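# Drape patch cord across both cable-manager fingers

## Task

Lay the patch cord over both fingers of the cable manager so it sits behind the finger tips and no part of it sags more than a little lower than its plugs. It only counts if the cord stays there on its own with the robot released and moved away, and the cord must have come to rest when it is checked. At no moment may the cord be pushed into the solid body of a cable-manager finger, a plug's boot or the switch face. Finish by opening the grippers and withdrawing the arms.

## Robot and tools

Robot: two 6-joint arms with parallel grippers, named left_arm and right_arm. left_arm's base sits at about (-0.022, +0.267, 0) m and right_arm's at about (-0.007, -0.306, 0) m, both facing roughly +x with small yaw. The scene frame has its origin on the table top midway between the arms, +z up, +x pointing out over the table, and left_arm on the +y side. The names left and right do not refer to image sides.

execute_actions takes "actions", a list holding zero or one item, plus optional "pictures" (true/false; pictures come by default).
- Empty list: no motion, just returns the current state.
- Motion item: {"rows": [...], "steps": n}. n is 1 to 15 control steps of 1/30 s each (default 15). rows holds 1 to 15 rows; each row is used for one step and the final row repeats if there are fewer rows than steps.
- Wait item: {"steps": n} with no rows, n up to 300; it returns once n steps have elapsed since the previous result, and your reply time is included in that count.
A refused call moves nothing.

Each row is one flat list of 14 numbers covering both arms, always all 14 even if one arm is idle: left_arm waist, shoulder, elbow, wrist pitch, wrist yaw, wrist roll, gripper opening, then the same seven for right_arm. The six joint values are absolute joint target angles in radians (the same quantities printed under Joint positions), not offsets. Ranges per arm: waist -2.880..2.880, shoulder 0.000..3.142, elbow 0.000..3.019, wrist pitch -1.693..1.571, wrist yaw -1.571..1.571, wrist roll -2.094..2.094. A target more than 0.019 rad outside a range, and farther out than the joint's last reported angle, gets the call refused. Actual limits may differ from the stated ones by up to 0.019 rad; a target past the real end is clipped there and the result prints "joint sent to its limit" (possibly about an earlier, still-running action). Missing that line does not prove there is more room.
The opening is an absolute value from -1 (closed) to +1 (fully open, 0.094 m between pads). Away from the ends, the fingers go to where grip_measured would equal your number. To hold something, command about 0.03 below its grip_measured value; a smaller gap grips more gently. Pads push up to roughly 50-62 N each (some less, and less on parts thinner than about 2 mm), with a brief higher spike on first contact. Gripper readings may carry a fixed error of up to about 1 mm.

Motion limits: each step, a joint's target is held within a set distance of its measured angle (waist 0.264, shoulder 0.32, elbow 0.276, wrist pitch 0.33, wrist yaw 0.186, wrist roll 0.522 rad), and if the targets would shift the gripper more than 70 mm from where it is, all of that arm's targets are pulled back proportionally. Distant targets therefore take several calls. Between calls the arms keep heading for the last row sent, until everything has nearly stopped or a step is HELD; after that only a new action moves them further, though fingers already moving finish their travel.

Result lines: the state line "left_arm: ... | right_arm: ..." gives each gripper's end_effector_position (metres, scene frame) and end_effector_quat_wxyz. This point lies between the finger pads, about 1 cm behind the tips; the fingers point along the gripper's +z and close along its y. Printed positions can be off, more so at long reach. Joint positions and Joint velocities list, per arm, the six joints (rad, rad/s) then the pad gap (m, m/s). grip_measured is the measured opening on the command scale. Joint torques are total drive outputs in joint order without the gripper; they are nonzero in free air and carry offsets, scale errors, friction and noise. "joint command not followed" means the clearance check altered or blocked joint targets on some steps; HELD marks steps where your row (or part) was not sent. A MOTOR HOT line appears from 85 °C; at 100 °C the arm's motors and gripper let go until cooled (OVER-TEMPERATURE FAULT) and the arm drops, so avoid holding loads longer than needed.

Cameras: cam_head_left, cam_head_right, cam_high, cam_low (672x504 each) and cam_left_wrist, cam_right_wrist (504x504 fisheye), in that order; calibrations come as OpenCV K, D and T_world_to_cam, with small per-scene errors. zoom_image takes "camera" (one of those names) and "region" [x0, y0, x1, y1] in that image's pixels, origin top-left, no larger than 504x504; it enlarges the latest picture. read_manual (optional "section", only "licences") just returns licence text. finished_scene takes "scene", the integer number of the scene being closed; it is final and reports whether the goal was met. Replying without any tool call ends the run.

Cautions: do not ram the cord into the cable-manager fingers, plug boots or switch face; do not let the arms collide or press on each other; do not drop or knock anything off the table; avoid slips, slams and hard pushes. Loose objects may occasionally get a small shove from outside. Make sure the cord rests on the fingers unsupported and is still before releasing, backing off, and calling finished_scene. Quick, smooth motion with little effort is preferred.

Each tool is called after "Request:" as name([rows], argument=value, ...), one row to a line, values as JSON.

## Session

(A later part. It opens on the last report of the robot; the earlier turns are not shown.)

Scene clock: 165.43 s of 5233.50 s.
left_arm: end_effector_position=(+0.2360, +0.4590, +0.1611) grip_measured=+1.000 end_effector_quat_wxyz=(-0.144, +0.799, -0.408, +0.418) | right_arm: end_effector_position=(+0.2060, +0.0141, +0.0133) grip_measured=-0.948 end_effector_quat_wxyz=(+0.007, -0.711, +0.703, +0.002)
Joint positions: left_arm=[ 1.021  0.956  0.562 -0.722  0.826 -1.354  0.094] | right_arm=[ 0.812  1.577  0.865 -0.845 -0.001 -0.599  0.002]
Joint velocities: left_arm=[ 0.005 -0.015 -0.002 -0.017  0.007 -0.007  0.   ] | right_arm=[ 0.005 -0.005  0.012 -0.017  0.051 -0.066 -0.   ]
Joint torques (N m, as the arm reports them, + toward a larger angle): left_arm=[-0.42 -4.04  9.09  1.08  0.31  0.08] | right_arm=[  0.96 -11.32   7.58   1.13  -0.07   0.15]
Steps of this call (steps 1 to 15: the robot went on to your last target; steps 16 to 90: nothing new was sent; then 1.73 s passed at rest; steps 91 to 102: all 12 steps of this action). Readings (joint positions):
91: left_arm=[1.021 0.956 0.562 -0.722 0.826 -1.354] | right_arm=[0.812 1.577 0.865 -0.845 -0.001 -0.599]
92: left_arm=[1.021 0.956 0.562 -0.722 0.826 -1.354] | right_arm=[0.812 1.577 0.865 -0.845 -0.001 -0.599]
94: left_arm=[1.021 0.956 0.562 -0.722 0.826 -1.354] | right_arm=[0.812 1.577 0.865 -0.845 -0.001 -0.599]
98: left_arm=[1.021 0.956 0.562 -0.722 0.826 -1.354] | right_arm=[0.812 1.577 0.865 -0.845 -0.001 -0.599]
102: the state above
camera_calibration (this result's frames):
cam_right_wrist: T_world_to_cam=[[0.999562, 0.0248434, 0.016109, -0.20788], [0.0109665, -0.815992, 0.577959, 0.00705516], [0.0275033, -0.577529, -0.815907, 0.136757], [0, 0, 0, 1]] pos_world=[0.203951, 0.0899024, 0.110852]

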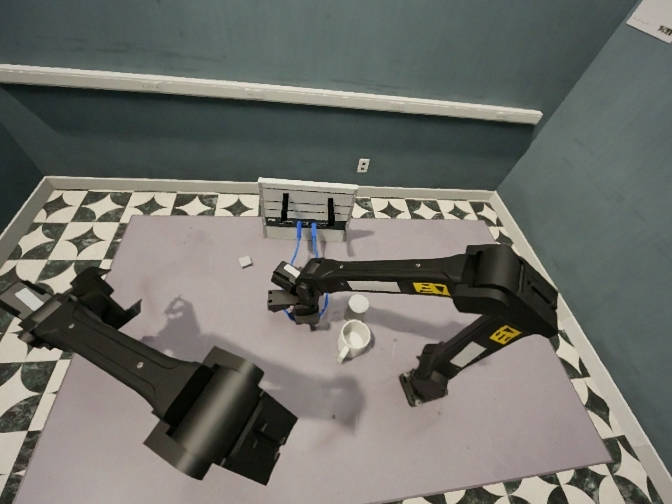

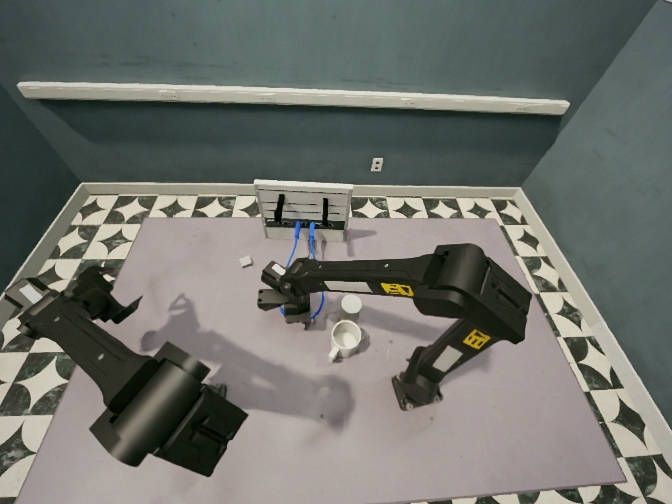

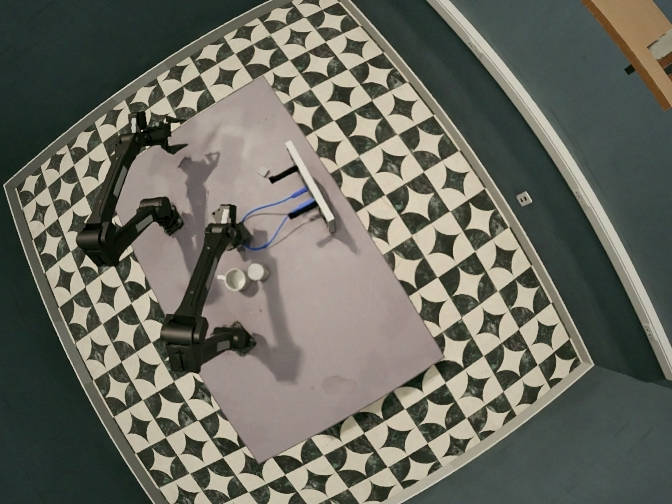

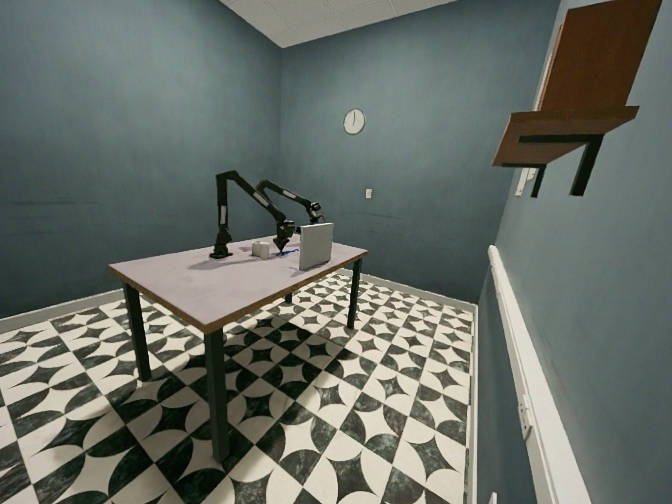

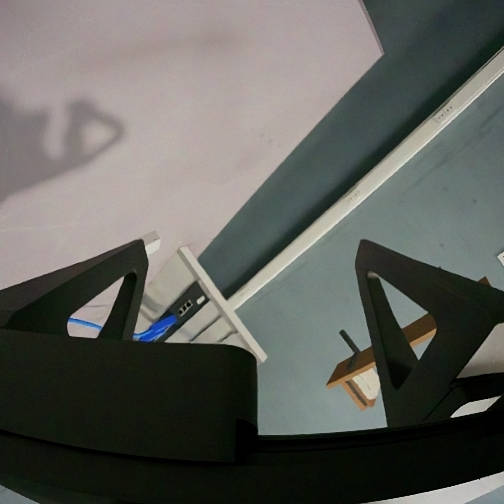

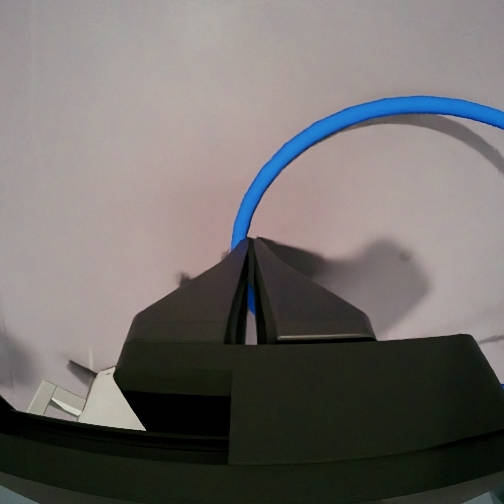

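Too high; open and go lower.

Request:
execute_actions([
  {"rows":[[1.021,0.956,0.562,-0.722,0.826,-1.354,1,0.815,1.585,0.865,-0.835,0,-0.59,-0.2]],"steps":10},
], pictures=false)

Request:
execute_actions([
  {"rows":[[1.021,0.956,0.562,-0.722,0.826,-1.354,1,0.815,1.605,0.855,-0.82,0,-0.59,-0.2]],"steps":15},
], pictures=false)

Request:
execute_actions([
  {"rows":[[1.021,0.956,0.562,-0.722,0.826,-1.354,1,0.815,1.605,0.855,-0.82,0,-0.59,-0.93]],"steps":15},
], pictures=false)

Scene clock: 176.33 s of 5233.50 s.
left_arm: end_effector_position=(+0.2360, +0.4590, +0.1611) grip_measured=+1.000 end_effector_quat_wxyz=(-0.144, +0.799, -0.408, +0.418) | right_arm: end_effector_position=(+0.2060, +0.0141, +0.0133) grip_measured=-0.202 end_effector_quat_wxyz=(+0.007, -0.711, +0.703, +0.002)
Joint positions: left_arm=[ 1.021  0.956  0.562 -0.722  0.826 -1.354  0.094] | right_arm=[ 0.812  1.577  0.865 -0.845 -0.001 -0.599  0.038]
Joint velocities: left_arm=[-0.005 -0.015 -0.002  0.002  0.022 -0.007  0.   ] | right_arm=[ 0.005  0.005 -0.002 -0.002 -0.051 -0.007  0.001]
Joint torques (N m, as the arm reports them, + toward a larger angle): left_arm=[-0.33 -4.07  9.12  1.02  0.31  0.07] | right_arm=[  0.64 -11.33   7.65   1.09  -0.04   0.12]
Steps of this call (steps 1 to 15: the robot went on to your last target; steps 16 to 90: nothing new was sent; then 7.57 s passed at rest; steps 91 to 100: all 10 steps of this action). Readings (joint positions):
91: left_arm=[1.021 0.956 0.562 -0.722 0.826 -1.354] | right_arm=[0.812 1.577 0.865 -0.845 -0.001 -0.599]
92: left_arm=[1.021 0.956 0.562 -0.722 0.826 -1.354] | right_arm=[0.812 1.577 0.865 -0.845 -0.001 -0.599]
94: left_arm=[1.021 0.956 0.562 -0.722 0.826 -1.354] | right_arm=[0.812 1.577 0.865 -0.845 -0.001 -0.599]
98: left_arm=[1.021 0.956 0.562 -0.722 0.826 -1.354] | right_arm=[0.812 1.577 0.865 -0.845 -0.001 -0.599]
100: the state above

Scene clock: 176.83 s of 5233.50 s.
left_arm: end_effector_position=(+0.2360, +0.4590, +0.1611) grip_measured=+1.000 end_effector_quat_wxyz=(-0.144, +0.799, -0.408, +0.418) | right_arm: end_effector_position=(+0.2057, +0.0136, +0.0078) grip_measured=-0.202 end_effector_quat_wxyz=(+0.002, -0.711, +0.703, +0.001)
Joint positions: left_arm=[ 1.021  0.956  0.562 -0.722  0.826 -1.354  0.094] | right_arm=[ 0.812  1.592  0.865 -0.839 -0.001 -0.599  0.038]
Joint velocities: left_arm=[-0.005  0.015  0.017 -0.007 -0.007 -0.022  0.   ] | right_arm=[-0.005 -0.015 -0.002 -0.002  0.037 -0.022 -0.   ]
Joint torques (N m, as the arm reports them, + toward a larger angle): left_arm=[-0.36 -4.05  9.1   1.02  0.3   0.07] | right_arm=[  0.79 -11.34   6.6    1.43  -0.07   0.1 ]
Steps of this call (steps 1 to 15: all 15 steps of this action). Readings (joint positions):
1: left_arm=[1.021 0.956 0.562 -0.722 0.826 -1.354] | right_arm=[0.812 1.578 0.865 -0.843 -0.001 -0.599]
2: left_arm=[1.021 0.956 0.562 -0.722 0.826 -1.354] | right_arm=[0.812 1.579 0.865 -0.841 -0.001 -0.599]
4: left_arm=[1.021 0.956 0.562 -0.722 0.826 -1.354] | right_arm=[0.812 1.584 0.865 -0.840 -0.001 -0.599]
8: left_arm=[1.021 0.956 0.562 -0.722 0.826 -1.354] | right_arm=[0.812 1.592 0.865 -0.839 -0.001 -0.599]
15: the state above

Scene clock: 177.33 s of 5233.50 s.
left_arm: end_effector_position=(+0.2360, +0.4590, +0.1611) grip_measured=+1.000 end_effector_quat_wxyz=(-0.144, +0.799, -0.408, +0.418) | right_arm: end_effector_position=(+0.2057, +0.0136, +0.0078) grip_measured=-0.917 end_effector_quat_wxyz=(+0.002, -0.711, +0.703, +0.001)
Joint positions: left_arm=[ 1.021  0.956  0.562 -0.722  0.826 -1.354  0.094] | right_arm=[ 0.812  1.592  0.865 -0.839 -0.001 -0.599  0.004]
Joint velocities: left_arm=[-0.005  0.005  0.007 -0.002  0.051  0.007  0.   ] | right_arm=[-0.005 -0.005  0.002 -0.007 -0.007 -0.007  0.   ]
Joint torques (N m, as the arm reports them, + toward a larger angle): left_arm=[-0.3  -4.03  9.1   1.09  0.31  0.06] | right_arm=[  0.79 -10.59   6.64   1.62  -0.06   0.14]
Steps of this call (steps 1 to 15: all 15 steps of this action). Readings (joint positions):
1: left_arm=[1.021 0.956 0.562 -0.722 0.826 -1.354] | right_arm=[0.812 1.592 0.865 -0.839 -0.001 -0.599]
2: left_arm=[1.021 0.956 0.562 -0.722 0.826 -1.354] | right_arm=[0.812 1.592 0.865 -0.839 -0.001 -0.599]
4: left_arm=[1.021 0.956 0.562 -0.722 0.826 -1.354] | right_arm=[0.812 1.592 0.865 -0.839 -0.001 -0.599]
8: left_arm=[1.021 0.956 0.562 -0.722 0.826 -1.354] | right_arm=[0.812 1.592 0.865 -0.839 -0.001 -0.599]
15: the state above

Request:
execute_actions([
  {"rows":[[1.021,0.956,0.562,-0.722,0.826,-1.354,1,0.80,1.58,0.93,-0.88,0,-0.61,-0.95],[1.021,0.956,0.562,-0.722,0.826,-1.354,1,0.79,1.57,0.96,-0.91,0,-0.62,-0.95],[1.021,0.956,0.562,-0.722,0.826,-1.354,1,0.78,1.56,0.98,-0.94,0,-0.63,-0.95],[1.021,0.956,0.562,-0.722,0.826,-1.354,1,0.77,1.55,1.00,-0.97,0,-0.64,-0.95],[1.021,0.956,0.562,-0.722,0.826,-1.354,1,0.76,1.54,1.03,-1.00,0,-0.65,-0.95],[1.021,0.956,0.562,-0.722,0.826,-1.354,1,0.75,1.53,1.05,-1.03,0,-0.66,-0.95],[1.021,0.956,0.562,-0.722,0.826,-1.354,1,0.74,1.52,1.07,-1.06,0,-0.67,-0.95],[1.021,0.956,0.562,-0.722,0.826,-1.354,1,0.73,1.515,1.10,-1.09,0,-0.68,-0.95],[1.021,0.956,0.562,-0.722,0.826,-1.354,1,0.72,1.51,1.12,-1.12,0,-0.69,-0.95],[1.021,0.956,0.562,-0.722,0.826,-1.354,1,0.71,1.505,1.14,-1.15,0,-0.70,-0.95],[1.021,0.956,0.562,-0.722,0.826,-1.354,1,0.70,1.50,1.16,-1.18,0,-0.71,-0.95],[1.021,0.956,0.562,-0.722,0.826,-1.354,1,0.69,1.495,1.18,-1.21,0,-0.72,-0.95],[1.021,0.956,0.562,-0.722,0.826,-1.354,1,0.68,1.49,1.20,-1.24,0,-0.73,-0.95],[1.021,0.956,0.562,-0.722,0.826,-1.354,1,0.665,1.485,1.22,-1.27,0,-0.74,-0.95],[1.021,0.956,0.562,-0.722,0.826,-1.354,1,0.653,1.48,1.24,-1.30,0,-0.755,-0.95]],"steps":15},
], pictures=false)

Request:
execute_actions([
  {"steps":30},
])

Scene clock: 205.63 s of 5233.50 s.
left_arm: end_effector_position=(+0.2360, +0.4590, +0.1611) grip_measured=+1.000 end_effector_quat_wxyz=(-0.144, +0.799, -0.408, +0.418) | right_arm: end_effector_position=(+0.2659, +0.0088, +0.1239) grip_measured=-0.932 end_effector_quat_wxyz=(-0.016, -0.701, +0.713, -0.001)
Joint positions: left_arm=[ 1.021  0.956  0.562 -0.722  0.826 -1.354  0.094] | right_arm=[ 0.685  1.519  1.137 -1.219 -0.001 -0.696  0.003]
Joint velocities: left_arm=[-0.015 -0.015 -0.017 -0.012 -0.066 -0.022  0.   ] | right_arm=[-0.386 -0.23   0.706 -0.945 -0.007 -0.315 -0.   ]
Joint torques (N m, as the arm reports them, + toward a larger angle): left_arm=[-0.38 -4.04  9.16  1.    0.3   0.07] | right_arm=[ -0.26 -14.11  14.66   0.42  -0.06  -0.08]
Steps of this call (steps 1 to 15: the robot went on to your last target; steps 16 to 90: nothing new was sent; then 24.80 s passed at rest; steps 91 to 105: all 15 steps of this action). Readings (joint positions):
91: left_arm=[1.021 0.956 0.562 -0.722 0.826 -1.354] | right_arm=[0.812 1.592 0.866 -0.844 -0.001 -0.599]
92: left_arm=[1.021 0.956 0.562 -0.722 0.826 -1.354] | right_arm=[0.811 1.592 0.872 -0.859 -0.001 -0.601]
94: left_arm=[1.021 0.956 0.562 -0.722 0.826 -1.354] | right_arm=[0.801 1.592 0.894 -0.907 -0.001 -0.610]
98: left_arm=[1.021 0.956 0.562 -0.722 0.826 -1.354] | right_arm=[0.763 1.576 0.970 -1.009 -0.001 -0.633]
105: the state above

Scene clock: 206.63 s of 5233.50 s.
left_arm: end_effector_position=(+0.2360, +0.4590, +0.1611) grip_measured=+1.000 end_effector_quat_wxyz=(-0.144, +0.799, -0.408, +0.418) | right_arm: end_effector_position=(+0.2815, +0.0026, +0.1642) grip_measured=-0.932 end_effector_quat_wxyz=(+0.005, -0.705, +0.709, +0.000)
Joint positions: left_arm=[ 1.021  0.956  0.562 -0.722  0.826 -1.354  0.094] | right_arm=[ 0.648  1.473  1.197 -1.284 -0.001 -0.745  0.003]
Joint velocities: left_arm=[-0.005  0.005 -0.017  0.007 -0.007  0.037  0.   ] | right_arm=[-0.005 -0.015  0.002  0.002  0.037 -0.037  0.001]
Joint torques (N m, as the arm reports them, + toward a larger angle): left_arm=[-0.16 -3.97  9.12  1.07  0.31  0.07] | right_arm=[  1.04 -11.48  13.57   0.11  -0.08  -0.01]
Steps of this call (steps 1 to 30: the robot went on to your last target). Readings (joint positions):
1: left_arm=[1.021 0.956 0.562 -0.722 0.826 -1.354] | right_arm=[0.674 1.511 1.158 -1.246 -0.001 -0.706]
2: left_arm=[1.021 0.956 0.562 -0.722 0.826 -1.354] | right_arm=[0.663 1.502 1.176 -1.261 -0.001 -0.714]
4: left_arm=[1.021 0.956 0.562 -0.722 0.826 -1.354] | right_arm=[0.650 1.485 1.194 -1.274 -0.001 -0.724]
8: left_arm=[1.021 0.956 0.562 -0.722 0.826 -1.354] | right_arm=[0.648 1.473 1.197 -1.283 -0.001 -0.736]
30: the state above
All arms were judged still, so your last target was given up. Only a new action makes them travel on or press farther. Fingers that are still opening or closing keep moving.
camera_calibration (this result's frames):
cam_right_wrist: T_world_to_cam=[[0.99986, 0.00658544, 0.0153958, -0.28537], [-0.00358585, -0.813887, 0.581013, -0.0866829], [0.0163566, -0.580986, -0.813749, 0.253956], [0, 0, 0, 1]] pos_world=[0.280865, 0.0788742, 0.261414]

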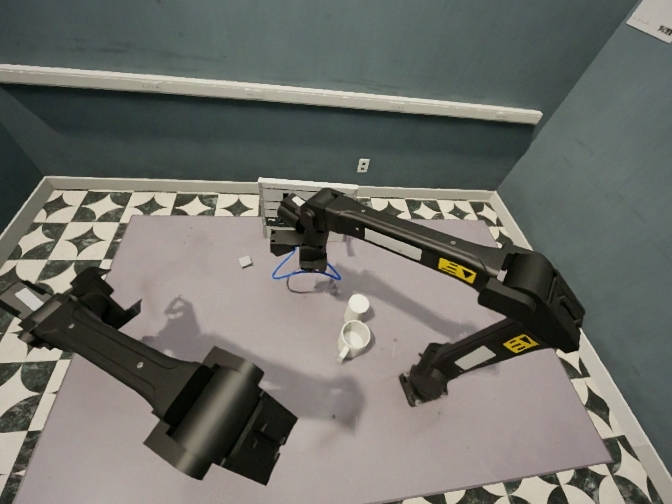

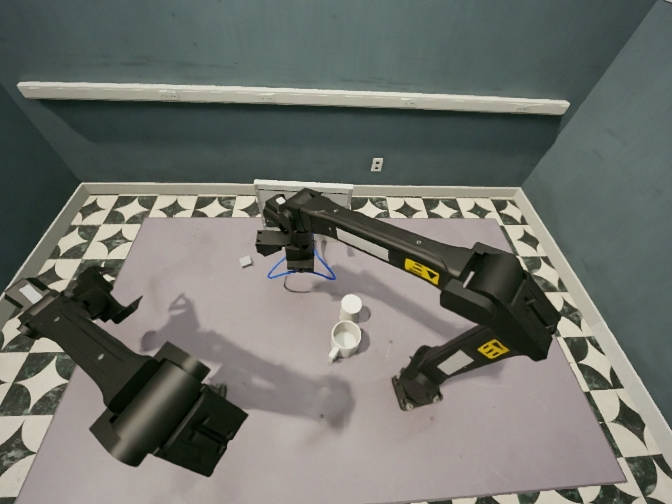

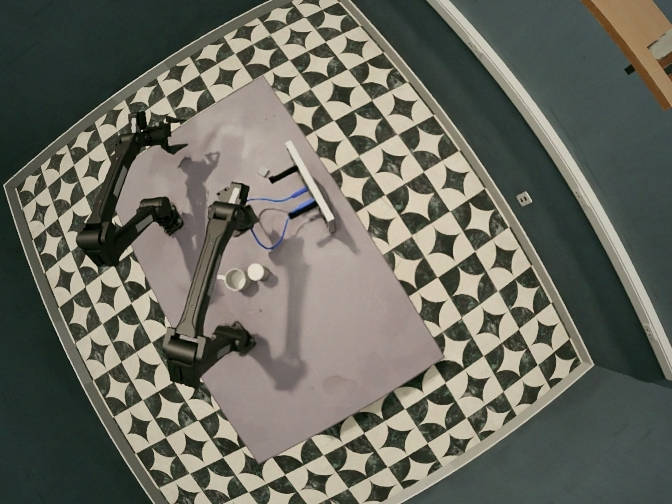

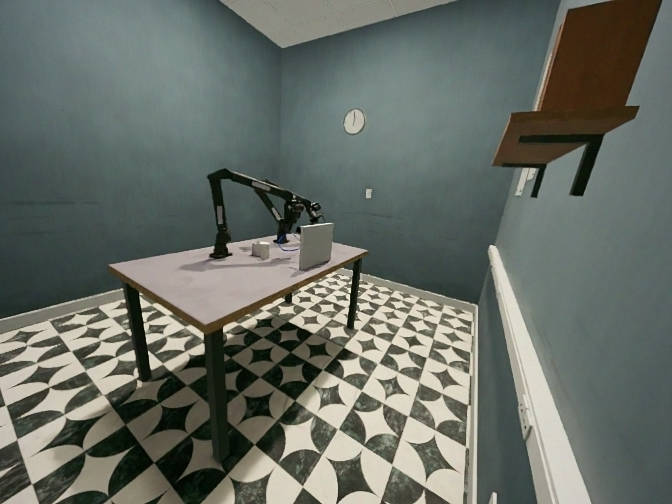

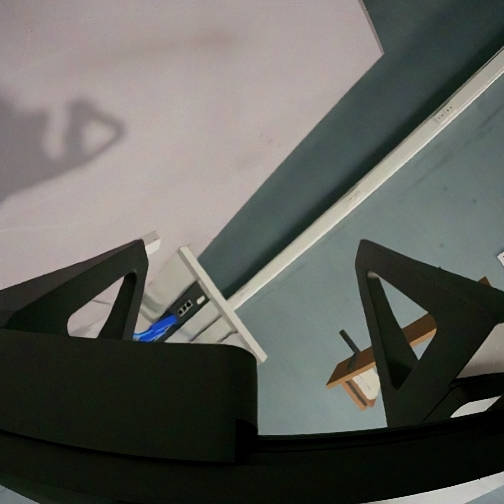

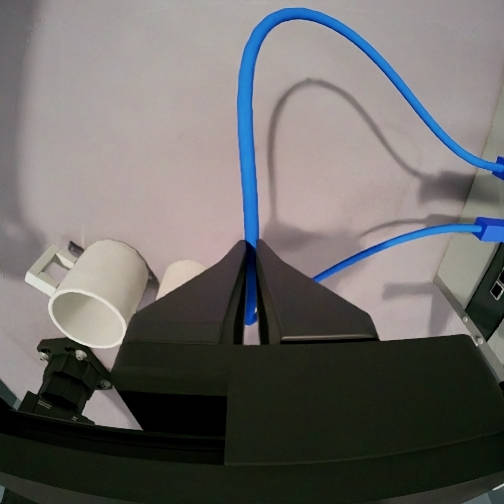

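Request:
execute_actions([
  {"rows":[[1.021,0.956,0.562,-0.722,0.826,-1.354,1,0.64,1.48,1.27,-1.31,0,-0.76,-0.95],[1.021,0.956,0.562,-0.722,0.826,-1.354,1,0.63,1.485,1.30,-1.325,0,-0.775,-0.95],[1.021,0.956,0.562,-0.722,0.826,-1.354,1,0.62,1.49,1.33,-1.34,0,-0.79,-0.95],[1.021,0.956,0.562,-0.722,0.826,-1.354,1,0.605,1.495,1.36,-1.35,0,-0.80,-0.95],[1.021,0.956,0.562,-0.722,0.826,-1.354,1,0.59,1.50,1.39,-1.365,0,-0.81,-0.95],[1.021,0.956,0.562,-0.722,0.826,-1.354,1,0.58,1.505,1.42,-1.38,0,-0.825,-0.95],[1.021,0.956,0.562,-0.722,0.826,-1.354,1,0.57,1.51,1.45,-1.39,0,-0.84,-0.95],[1.021,0.956,0.562,-0.722,0.826,-1.354,1,0.555,1.515,1.48,-1.405,0,-0.85,-0.95],[1.021,0.956,0.562,-0.722,0.826,-1.354,1,0.54,1.52,1.51,-1.42,0,-0.86,-0.95],[1.021,0.956,0.562,-0.722,0.826,-1.354,1,0.53,1.525,1.54,-1.43,0,-0.875,-0.95],[1.021,0.956,0.562,-0.722,0.826,-1.354,1,0.52,1.53,1.57,-1.445,0,-0.89,-0.95],[1.021,0.956,0.562,-0.722,0.826,-1.354,1,0.51,1.535,1.60,-1.46,0,-0.90,-0.95],[1.021,0.956,0.562,-0.722,0.826,-1.354,1,0.50,1.54,1.63,-1.47,0,-0.915,-0.95],[1.021,0.956,0.562,-0.722,0.826,-1.354,1,0.49,1.55,1.66,-1.485,0,-0.925,-0.95],[1.021,0.956,0.562,-0.722,0.826,-1.354,1,0.477,1.56,1.69,-1.50,0,-0.936,-0.95]],"steps":15},
], pictures=false)

Request:
execute_actions([
  {"steps":30},
])

Scene clock: 223.37 s of 5233.50 s.
left_arm: end_effector_position=(+0.2360, +0.4590, +0.1611) grip_measured=+1.000 end_effector_quat_wxyz=(-0.144, +0.799, -0.408, +0.418) | right_arm: end_effector_position=(+0.3819, +0.0004, +0.2875) grip_measured=-0.932 end_effector_quat_wxyz=(+0.081, -0.696, +0.714, -0.008)
Joint positions: left_arm=[ 1.021  0.956  0.562 -0.722  0.826 -1.354  0.094] | right_arm=[ 0.496  1.529  1.577 -1.456 -0.001 -0.877  0.003]
Joint velocities: left_arm=[-0.005 -0.015 -0.012  0.007 -0.007 -0.051  0.   ] | right_arm=[-0.337  0.103  0.906 -0.398 -0.022 -0.33   0.001]
Joint torques (N m, as the arm reports them, + toward a larger angle): left_arm=[-0.26 -4.04  9.15  1.01  0.3   0.09] | right_arm=[  1.08 -12.42  15.51   0.44  -0.08   0.03]
Steps of this call (steps 1 to 487: nothing new was sent; steps 488 to 502: all 15 steps of this action). Readings (joint positions):
488: left_arm=[1.021 0.956 0.562 -0.722 0.826 -1.354] | right_arm=[0.648 1.473 1.198 -1.286 -0.001 -0.745]
489: left_arm=[1.021 0.956 0.562 -0.722 0.826 -1.354] | right_arm=[0.647 1.473 1.201 -1.293 -0.001 -0.749]
491: left_arm=[1.021 0.956 0.562 -0.722 0.826 -1.354] | right_arm=[0.640 1.480 1.225 -1.319 -0.001 -0.762]
495: left_arm=[1.021 0.956 0.562 -0.722 0.826 -1.354] | right_arm=[0.596 1.504 1.341 -1.367 -0.001 -0.798]
502: the state above

Scene clock: 224.37 s of 5233.50 s.
left_arm: end_effector_position=(+0.2360, +0.4590, +0.1611) grip_measured=+1.000 end_effector_quat_wxyz=(-0.144, +0.799, -0.408, +0.418) | right_arm: end_effector_position=(+0.3985, -0.0026, +0.3065) grip_measured=-0.932 end_effector_quat_wxyz=(+0.092, -0.703, +0.705, -0.013)
Joint positions: left_arm=[ 1.021  0.956  0.562 -0.722  0.826 -1.354  0.094] | right_arm=[ 0.471  1.548  1.647 -1.484 -0.001 -0.925  0.003]
Joint velocities: left_arm=[-0.005 -0.015 -0.002  0.007 -0.007  0.037  0.   ] | right_arm=[-0.024 -0.005  0.002  0.012 -0.125  0.022 -0.   ]
Joint torques (N m, as the arm reports them, + toward a larger angle): left_arm=[-0.43 -4.04  9.15  1.05  0.31  0.06] | right_arm=[  0.92 -13.43  14.37   0.49  -0.06  -0.01]
Steps of this call (steps 1 to 30: the robot went on to your last target). Readings (joint positions):
1: left_arm=[1.021 0.956 0.562 -0.722 0.826 -1.354] | right_arm=[0.486 1.531 1.605 -1.466 -0.001 -0.887]
2: left_arm=[1.021 0.956 0.562 -0.722 0.826 -1.354] | right_arm=[0.478 1.532 1.625 -1.471 -0.001 -0.894]
4: left_arm=[1.021 0.956 0.562 -0.722 0.826 -1.354] | right_arm=[0.470 1.532 1.645 -1.477 -0.001 -0.905]
8: left_arm=[1.021 0.956 0.562 -0.722 0.826 -1.354] | right_arm=[0.471 1.537 1.647 -1.483 -0.001 -0.917]
30: the state above
All arms were judged still, so your last target was given up. Only a new action makes them travel on or press farther. Fingers that are still opening or closing keep moving.
camera_calibration (this result's frames):
cam_right_wrist: T_world_to_cam=[[0.98765, 0.00130572, 0.156668, -0.443037], [-0.0763159, -0.869306, 0.488347, -0.116018], [0.13683, -0.494273, -0.858471, 0.330718], [0, 0, 0, 1]] pos_world=[0.38346, 0.0631884, 0.409978]

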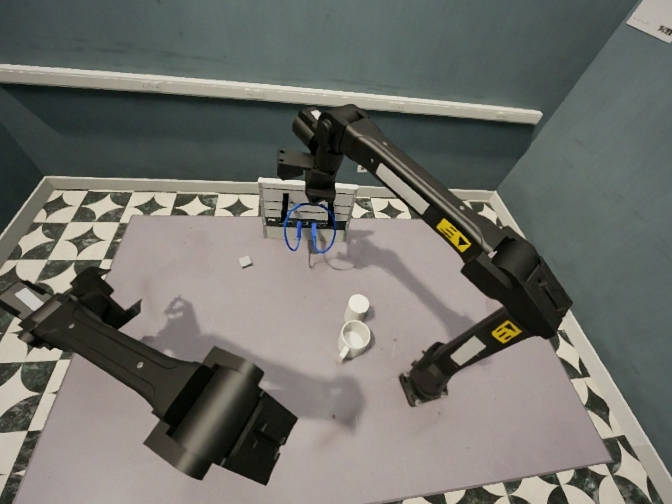

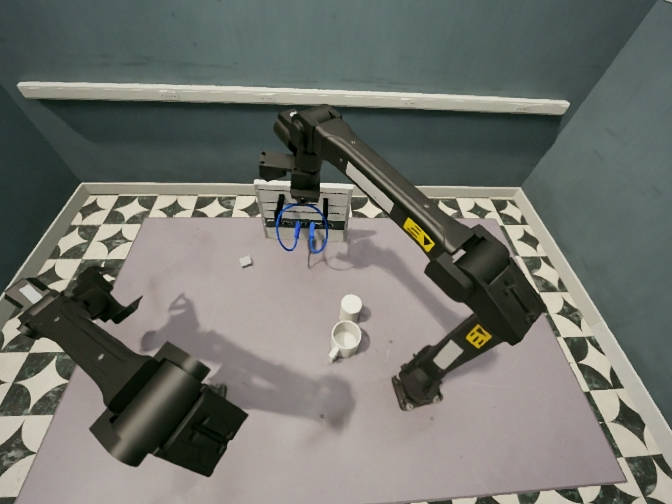

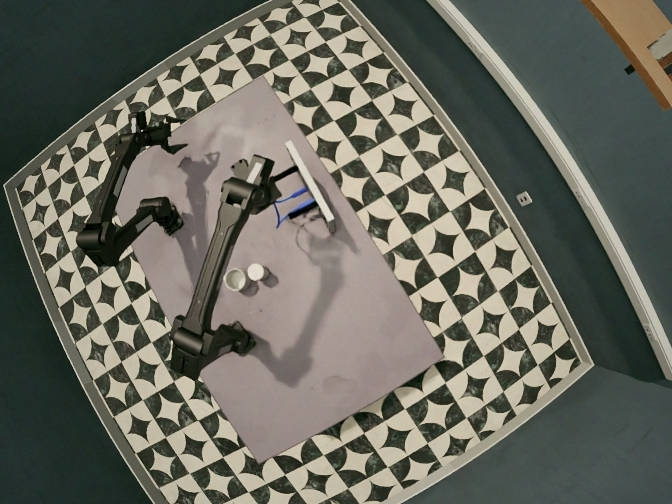

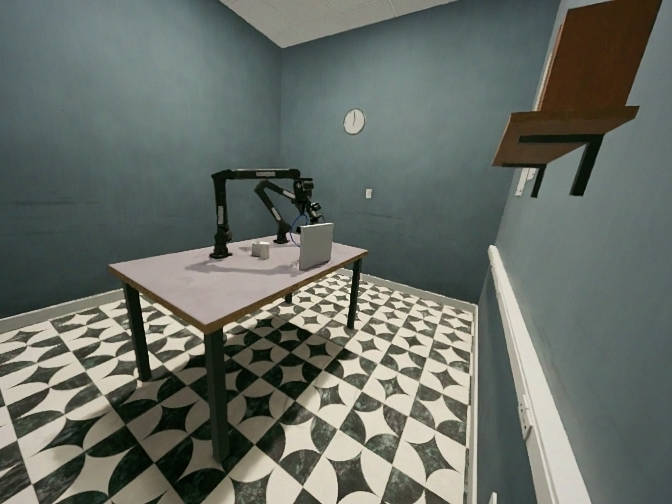

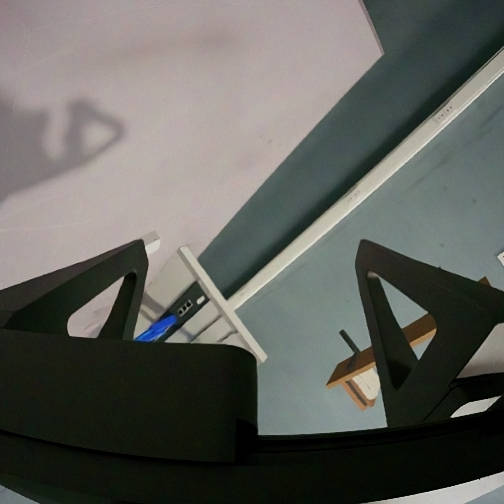

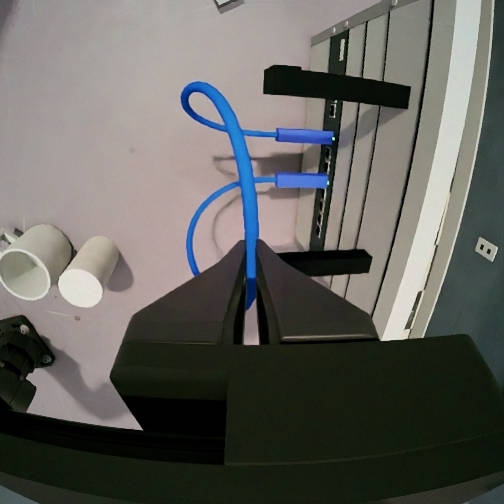

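Request:
zoom_image(camera="cam_head_left", region=[250,160,370,280])

Request:
zoom_image(camera="cam_low", region=[260,170,360,270])

Region (250, 160, 370, 280) of cam_head_left's 672x504 image, scaled by 4.200, with more detail than that image has.

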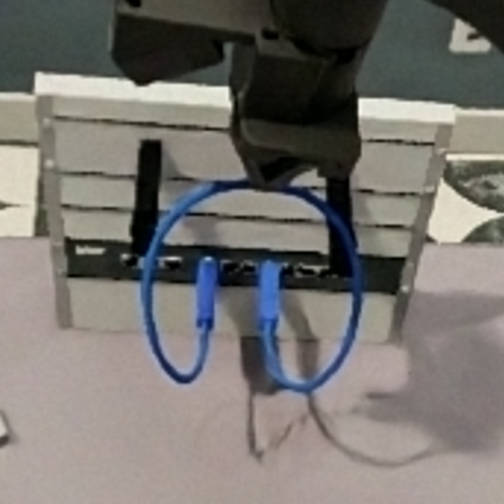

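Region (260, 170, 360, 270) of cam_low's 672x504 image, scaled by 5.040, with more detail than that image has.

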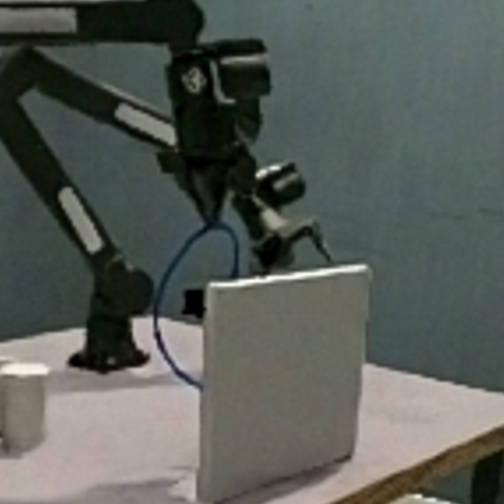

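Request:
execute_actions([
  {"rows":[[1.021,0.956,0.562,-0.722,0.826,-1.354,1,0.475,1.54,1.62,-1.45,0,-0.93,-0.95],[1.021,0.956,0.562,-0.722,0.826,-1.354,1,0.475,1.54,1.60,-1.43,0,-0.93,-0.95],[1.021,0.956,0.562,-0.722,0.826,-1.354,1,0.475,1.535,1.58,-1.41,0,-0.93,-0.95],[1.021,0.956,0.562,-0.722,0.826,-1.354,1,0.475,1.535,1.56,-1.39,0,-0.93,-0.95],[1.021,0.956,0.562,-0.722,0.826,-1.354,1,0.475,1.53,1.54,-1.375,0,-0.93,-0.95],[1.021,0.956,0.562,-0.722,0.826,-1.354,1,0.475,1.53,1.52,-1.36,0,-0.93,-0.95],[1.021,0.956,0.562,-0.722,0.826,-1.354,1,0.475,1.525,1.50,-1.345,0,-0.93,-0.95],[1.021,0.956,0.562,-0.722,0.826,-1.354,1,0.475,1.525,1.475,-1.33,0,-0.93,-0.95]],"steps":15},
], pictures=false)

Request:
execute_actions([
  {"steps":25},
])

Request:
zoom_image(camera="cam_head_left", region=[250,160,370,280])

Scene clock: 260.37 s of 5233.50 s.
left_arm: end_effector_position=(+0.2360, +0.4590, +0.1611) grip_measured=+1.000 end_effector_quat_wxyz=(-0.144, +0.799, -0.408, +0.418) | right_arm: end_effector_position=(+0.3894, -0.0095, +0.2423) grip_measured=-0.932 end_effector_quat_wxyz=(+0.074, -0.704, +0.706, -0.010)
Joint positions: left_arm=[ 1.021  0.956  0.562 -0.722  0.826 -1.354  0.094] | right_arm=[ 0.471  1.539  1.472 -1.355 -0.001 -0.925  0.003]
Joint velocities: left_arm=[-0.015 -0.005 -0.012  0.002 -0.022 -0.007  0.   ] | right_arm=[-0.005 -0.015 -0.022  0.071 -0.007 -0.007 -0.   ]
Joint torques (N m, as the arm reports them, + toward a larger angle): left_arm=[-0.24 -4.09  9.11  1.03  0.3   0.07] | right_arm=[  1.04 -15.27  10.64   1.88  -0.07   0.05]
Steps of this call (steps 1 to 290: nothing new was sent; then 25.83 s passed at rest; steps 291 to 305: all 15 steps of this action). Readings (joint positions):
291: left_arm=[1.021 0.956 0.562 -0.722 0.826 -1.354] | right_arm=[0.471 1.548 1.644 -1.481 -0.001 -0.925]
292: left_arm=[1.021 0.956 0.562 -0.722 0.826 -1.354] | right_arm=[0.471 1.547 1.638 -1.472 -0.001 -0.925]
294: left_arm=[1.021 0.956 0.562 -0.722 0.826 -1.354] | right_arm=[0.471 1.543 1.610 -1.441 -0.001 -0.925]
298: left_arm=[1.021 0.956 0.562 -0.722 0.826 -1.354] | right_arm=[0.471 1.539 1.527 -1.378 -0.001 -0.925]
305: the state above

Scene clock: 261.20 s of 5233.50 s.
left_arm: end_effector_position=(+0.2360, +0.4590, +0.1611) grip_measured=+1.000 end_effector_quat_wxyz=(-0.144, +0.799, -0.408, +0.418) | right_arm: end_effector_position=(+0.3900, -0.0091, +0.2424) grip_measured=-0.932 end_effector_quat_wxyz=(+0.075, -0.704, +0.706, -0.010)
Joint positions: left_arm=[ 1.021  0.956  0.562 -0.722  0.826 -1.354  0.094] | right_arm=[ 0.471  1.539  1.472 -1.352 -0.001 -0.925  0.003]
Joint velocities: left_arm=[-0.015 -0.005  0.022 -0.007 -0.081 -0.051  0.   ] | right_arm=[-0.005  0.015 -0.007 -0.002 -0.007 -0.037  0.   ]
Joint torques (N m, as the arm reports them, + toward a larger angle): left_arm=[-0.21 -4.13  9.07  1.01  0.3   0.08] | right_arm=[  0.91 -15.87  10.55   1.8   -0.1    0.  ]
Steps of this call (steps 1 to 15: the robot went on to your last target; steps 16 to 25: nothing new was sent). Readings (joint positions):
1: left_arm=[1.021 0.956 0.562 -0.722 0.826 -1.354] | right_arm=[0.471 1.539 1.472 -1.353 -0.001 -0.925]
2: left_arm=[1.021 0.956 0.562 -0.722 0.826 -1.354] | right_arm=[0.471 1.539 1.472 -1.353 -0.001 -0.925]
4: left_arm=[1.021 0.956 0.562 -0.722 0.826 -1.354] | right_arm=[0.471 1.539 1.472 -1.352 -0.001 -0.925]
8: left_arm=[1.021 0.956 0.562 -0.722 0.826 -1.354] | right_arm=[0.471 1.539 1.472 -1.352 -0.001 -0.925]
25: the state above
All arms were judged still, so your last target was given up. Only a new action makes them travel on or press farther. Fingers that are still opening or closing keep moving.
camera_calibration (this result's frames):
cam_right_wrist: T_world_to_cam=[[0.991542, 0.00422077, 0.129719, -0.419451], [-0.0627802, -0.859166, 0.507831, -0.100837], [0.113594, -0.511679, -0.851634, 0.28087], [0, 0, 0, 1]] pos_world=[0.377668, 0.0588497, 0.344818]

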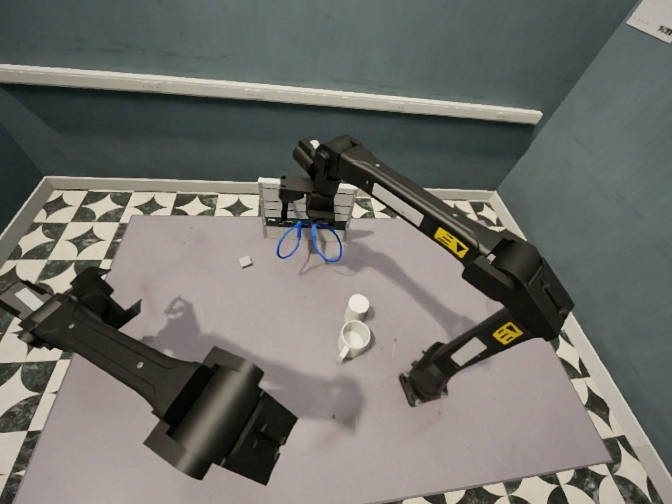

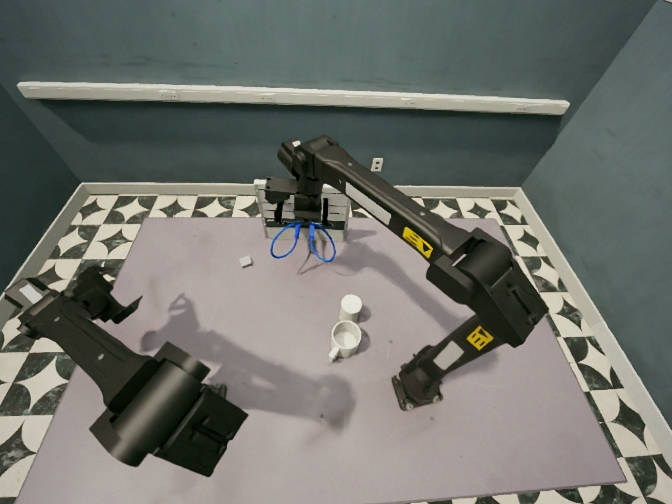

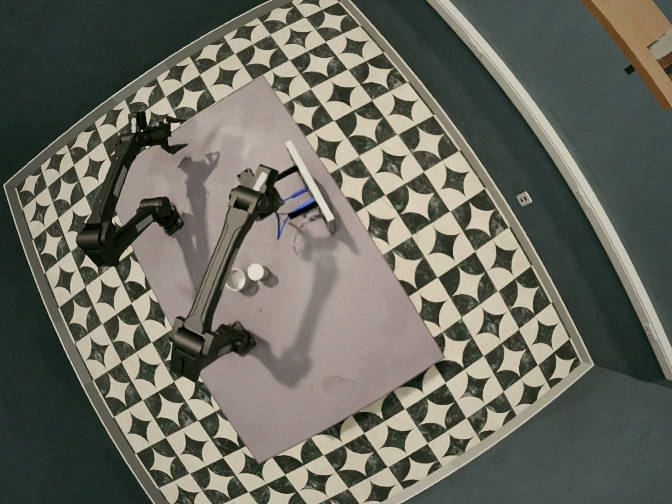

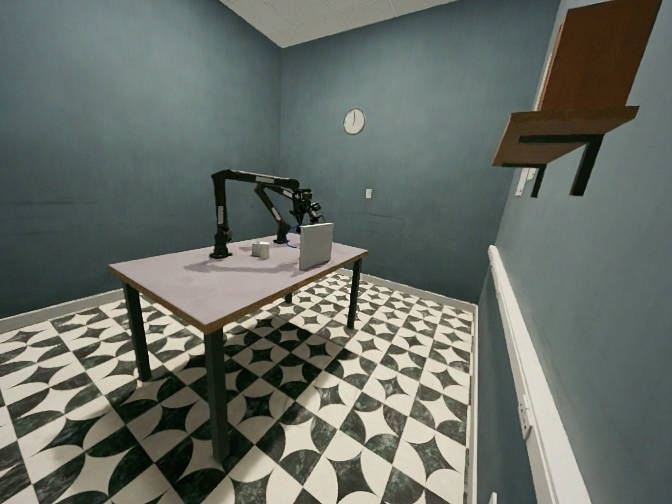

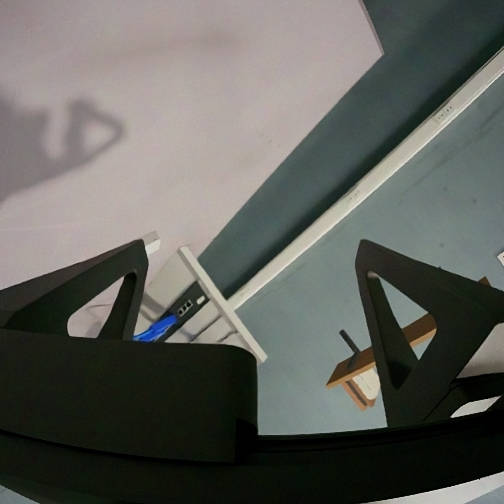

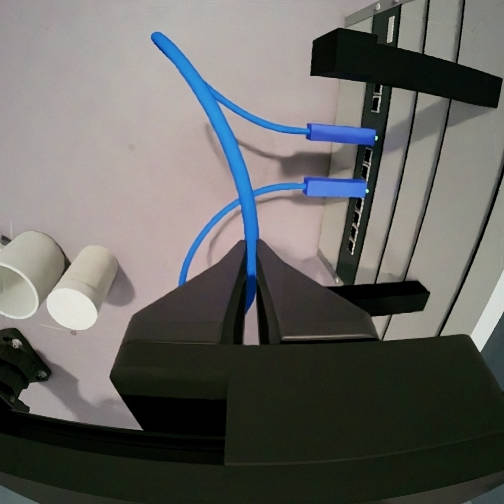

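Region (250, 160, 370, 280) of cam_head_left's 672x504 image, scaled by 4.200, with more detail than that image has.

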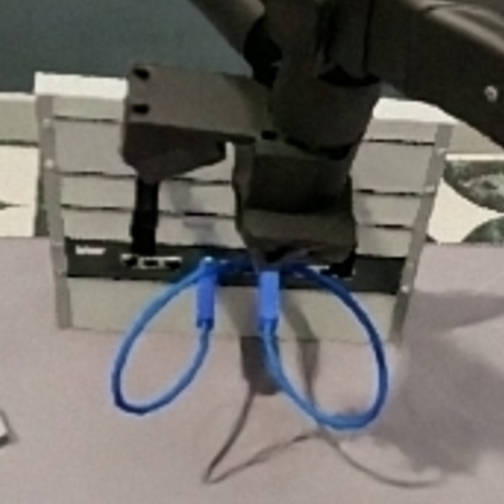

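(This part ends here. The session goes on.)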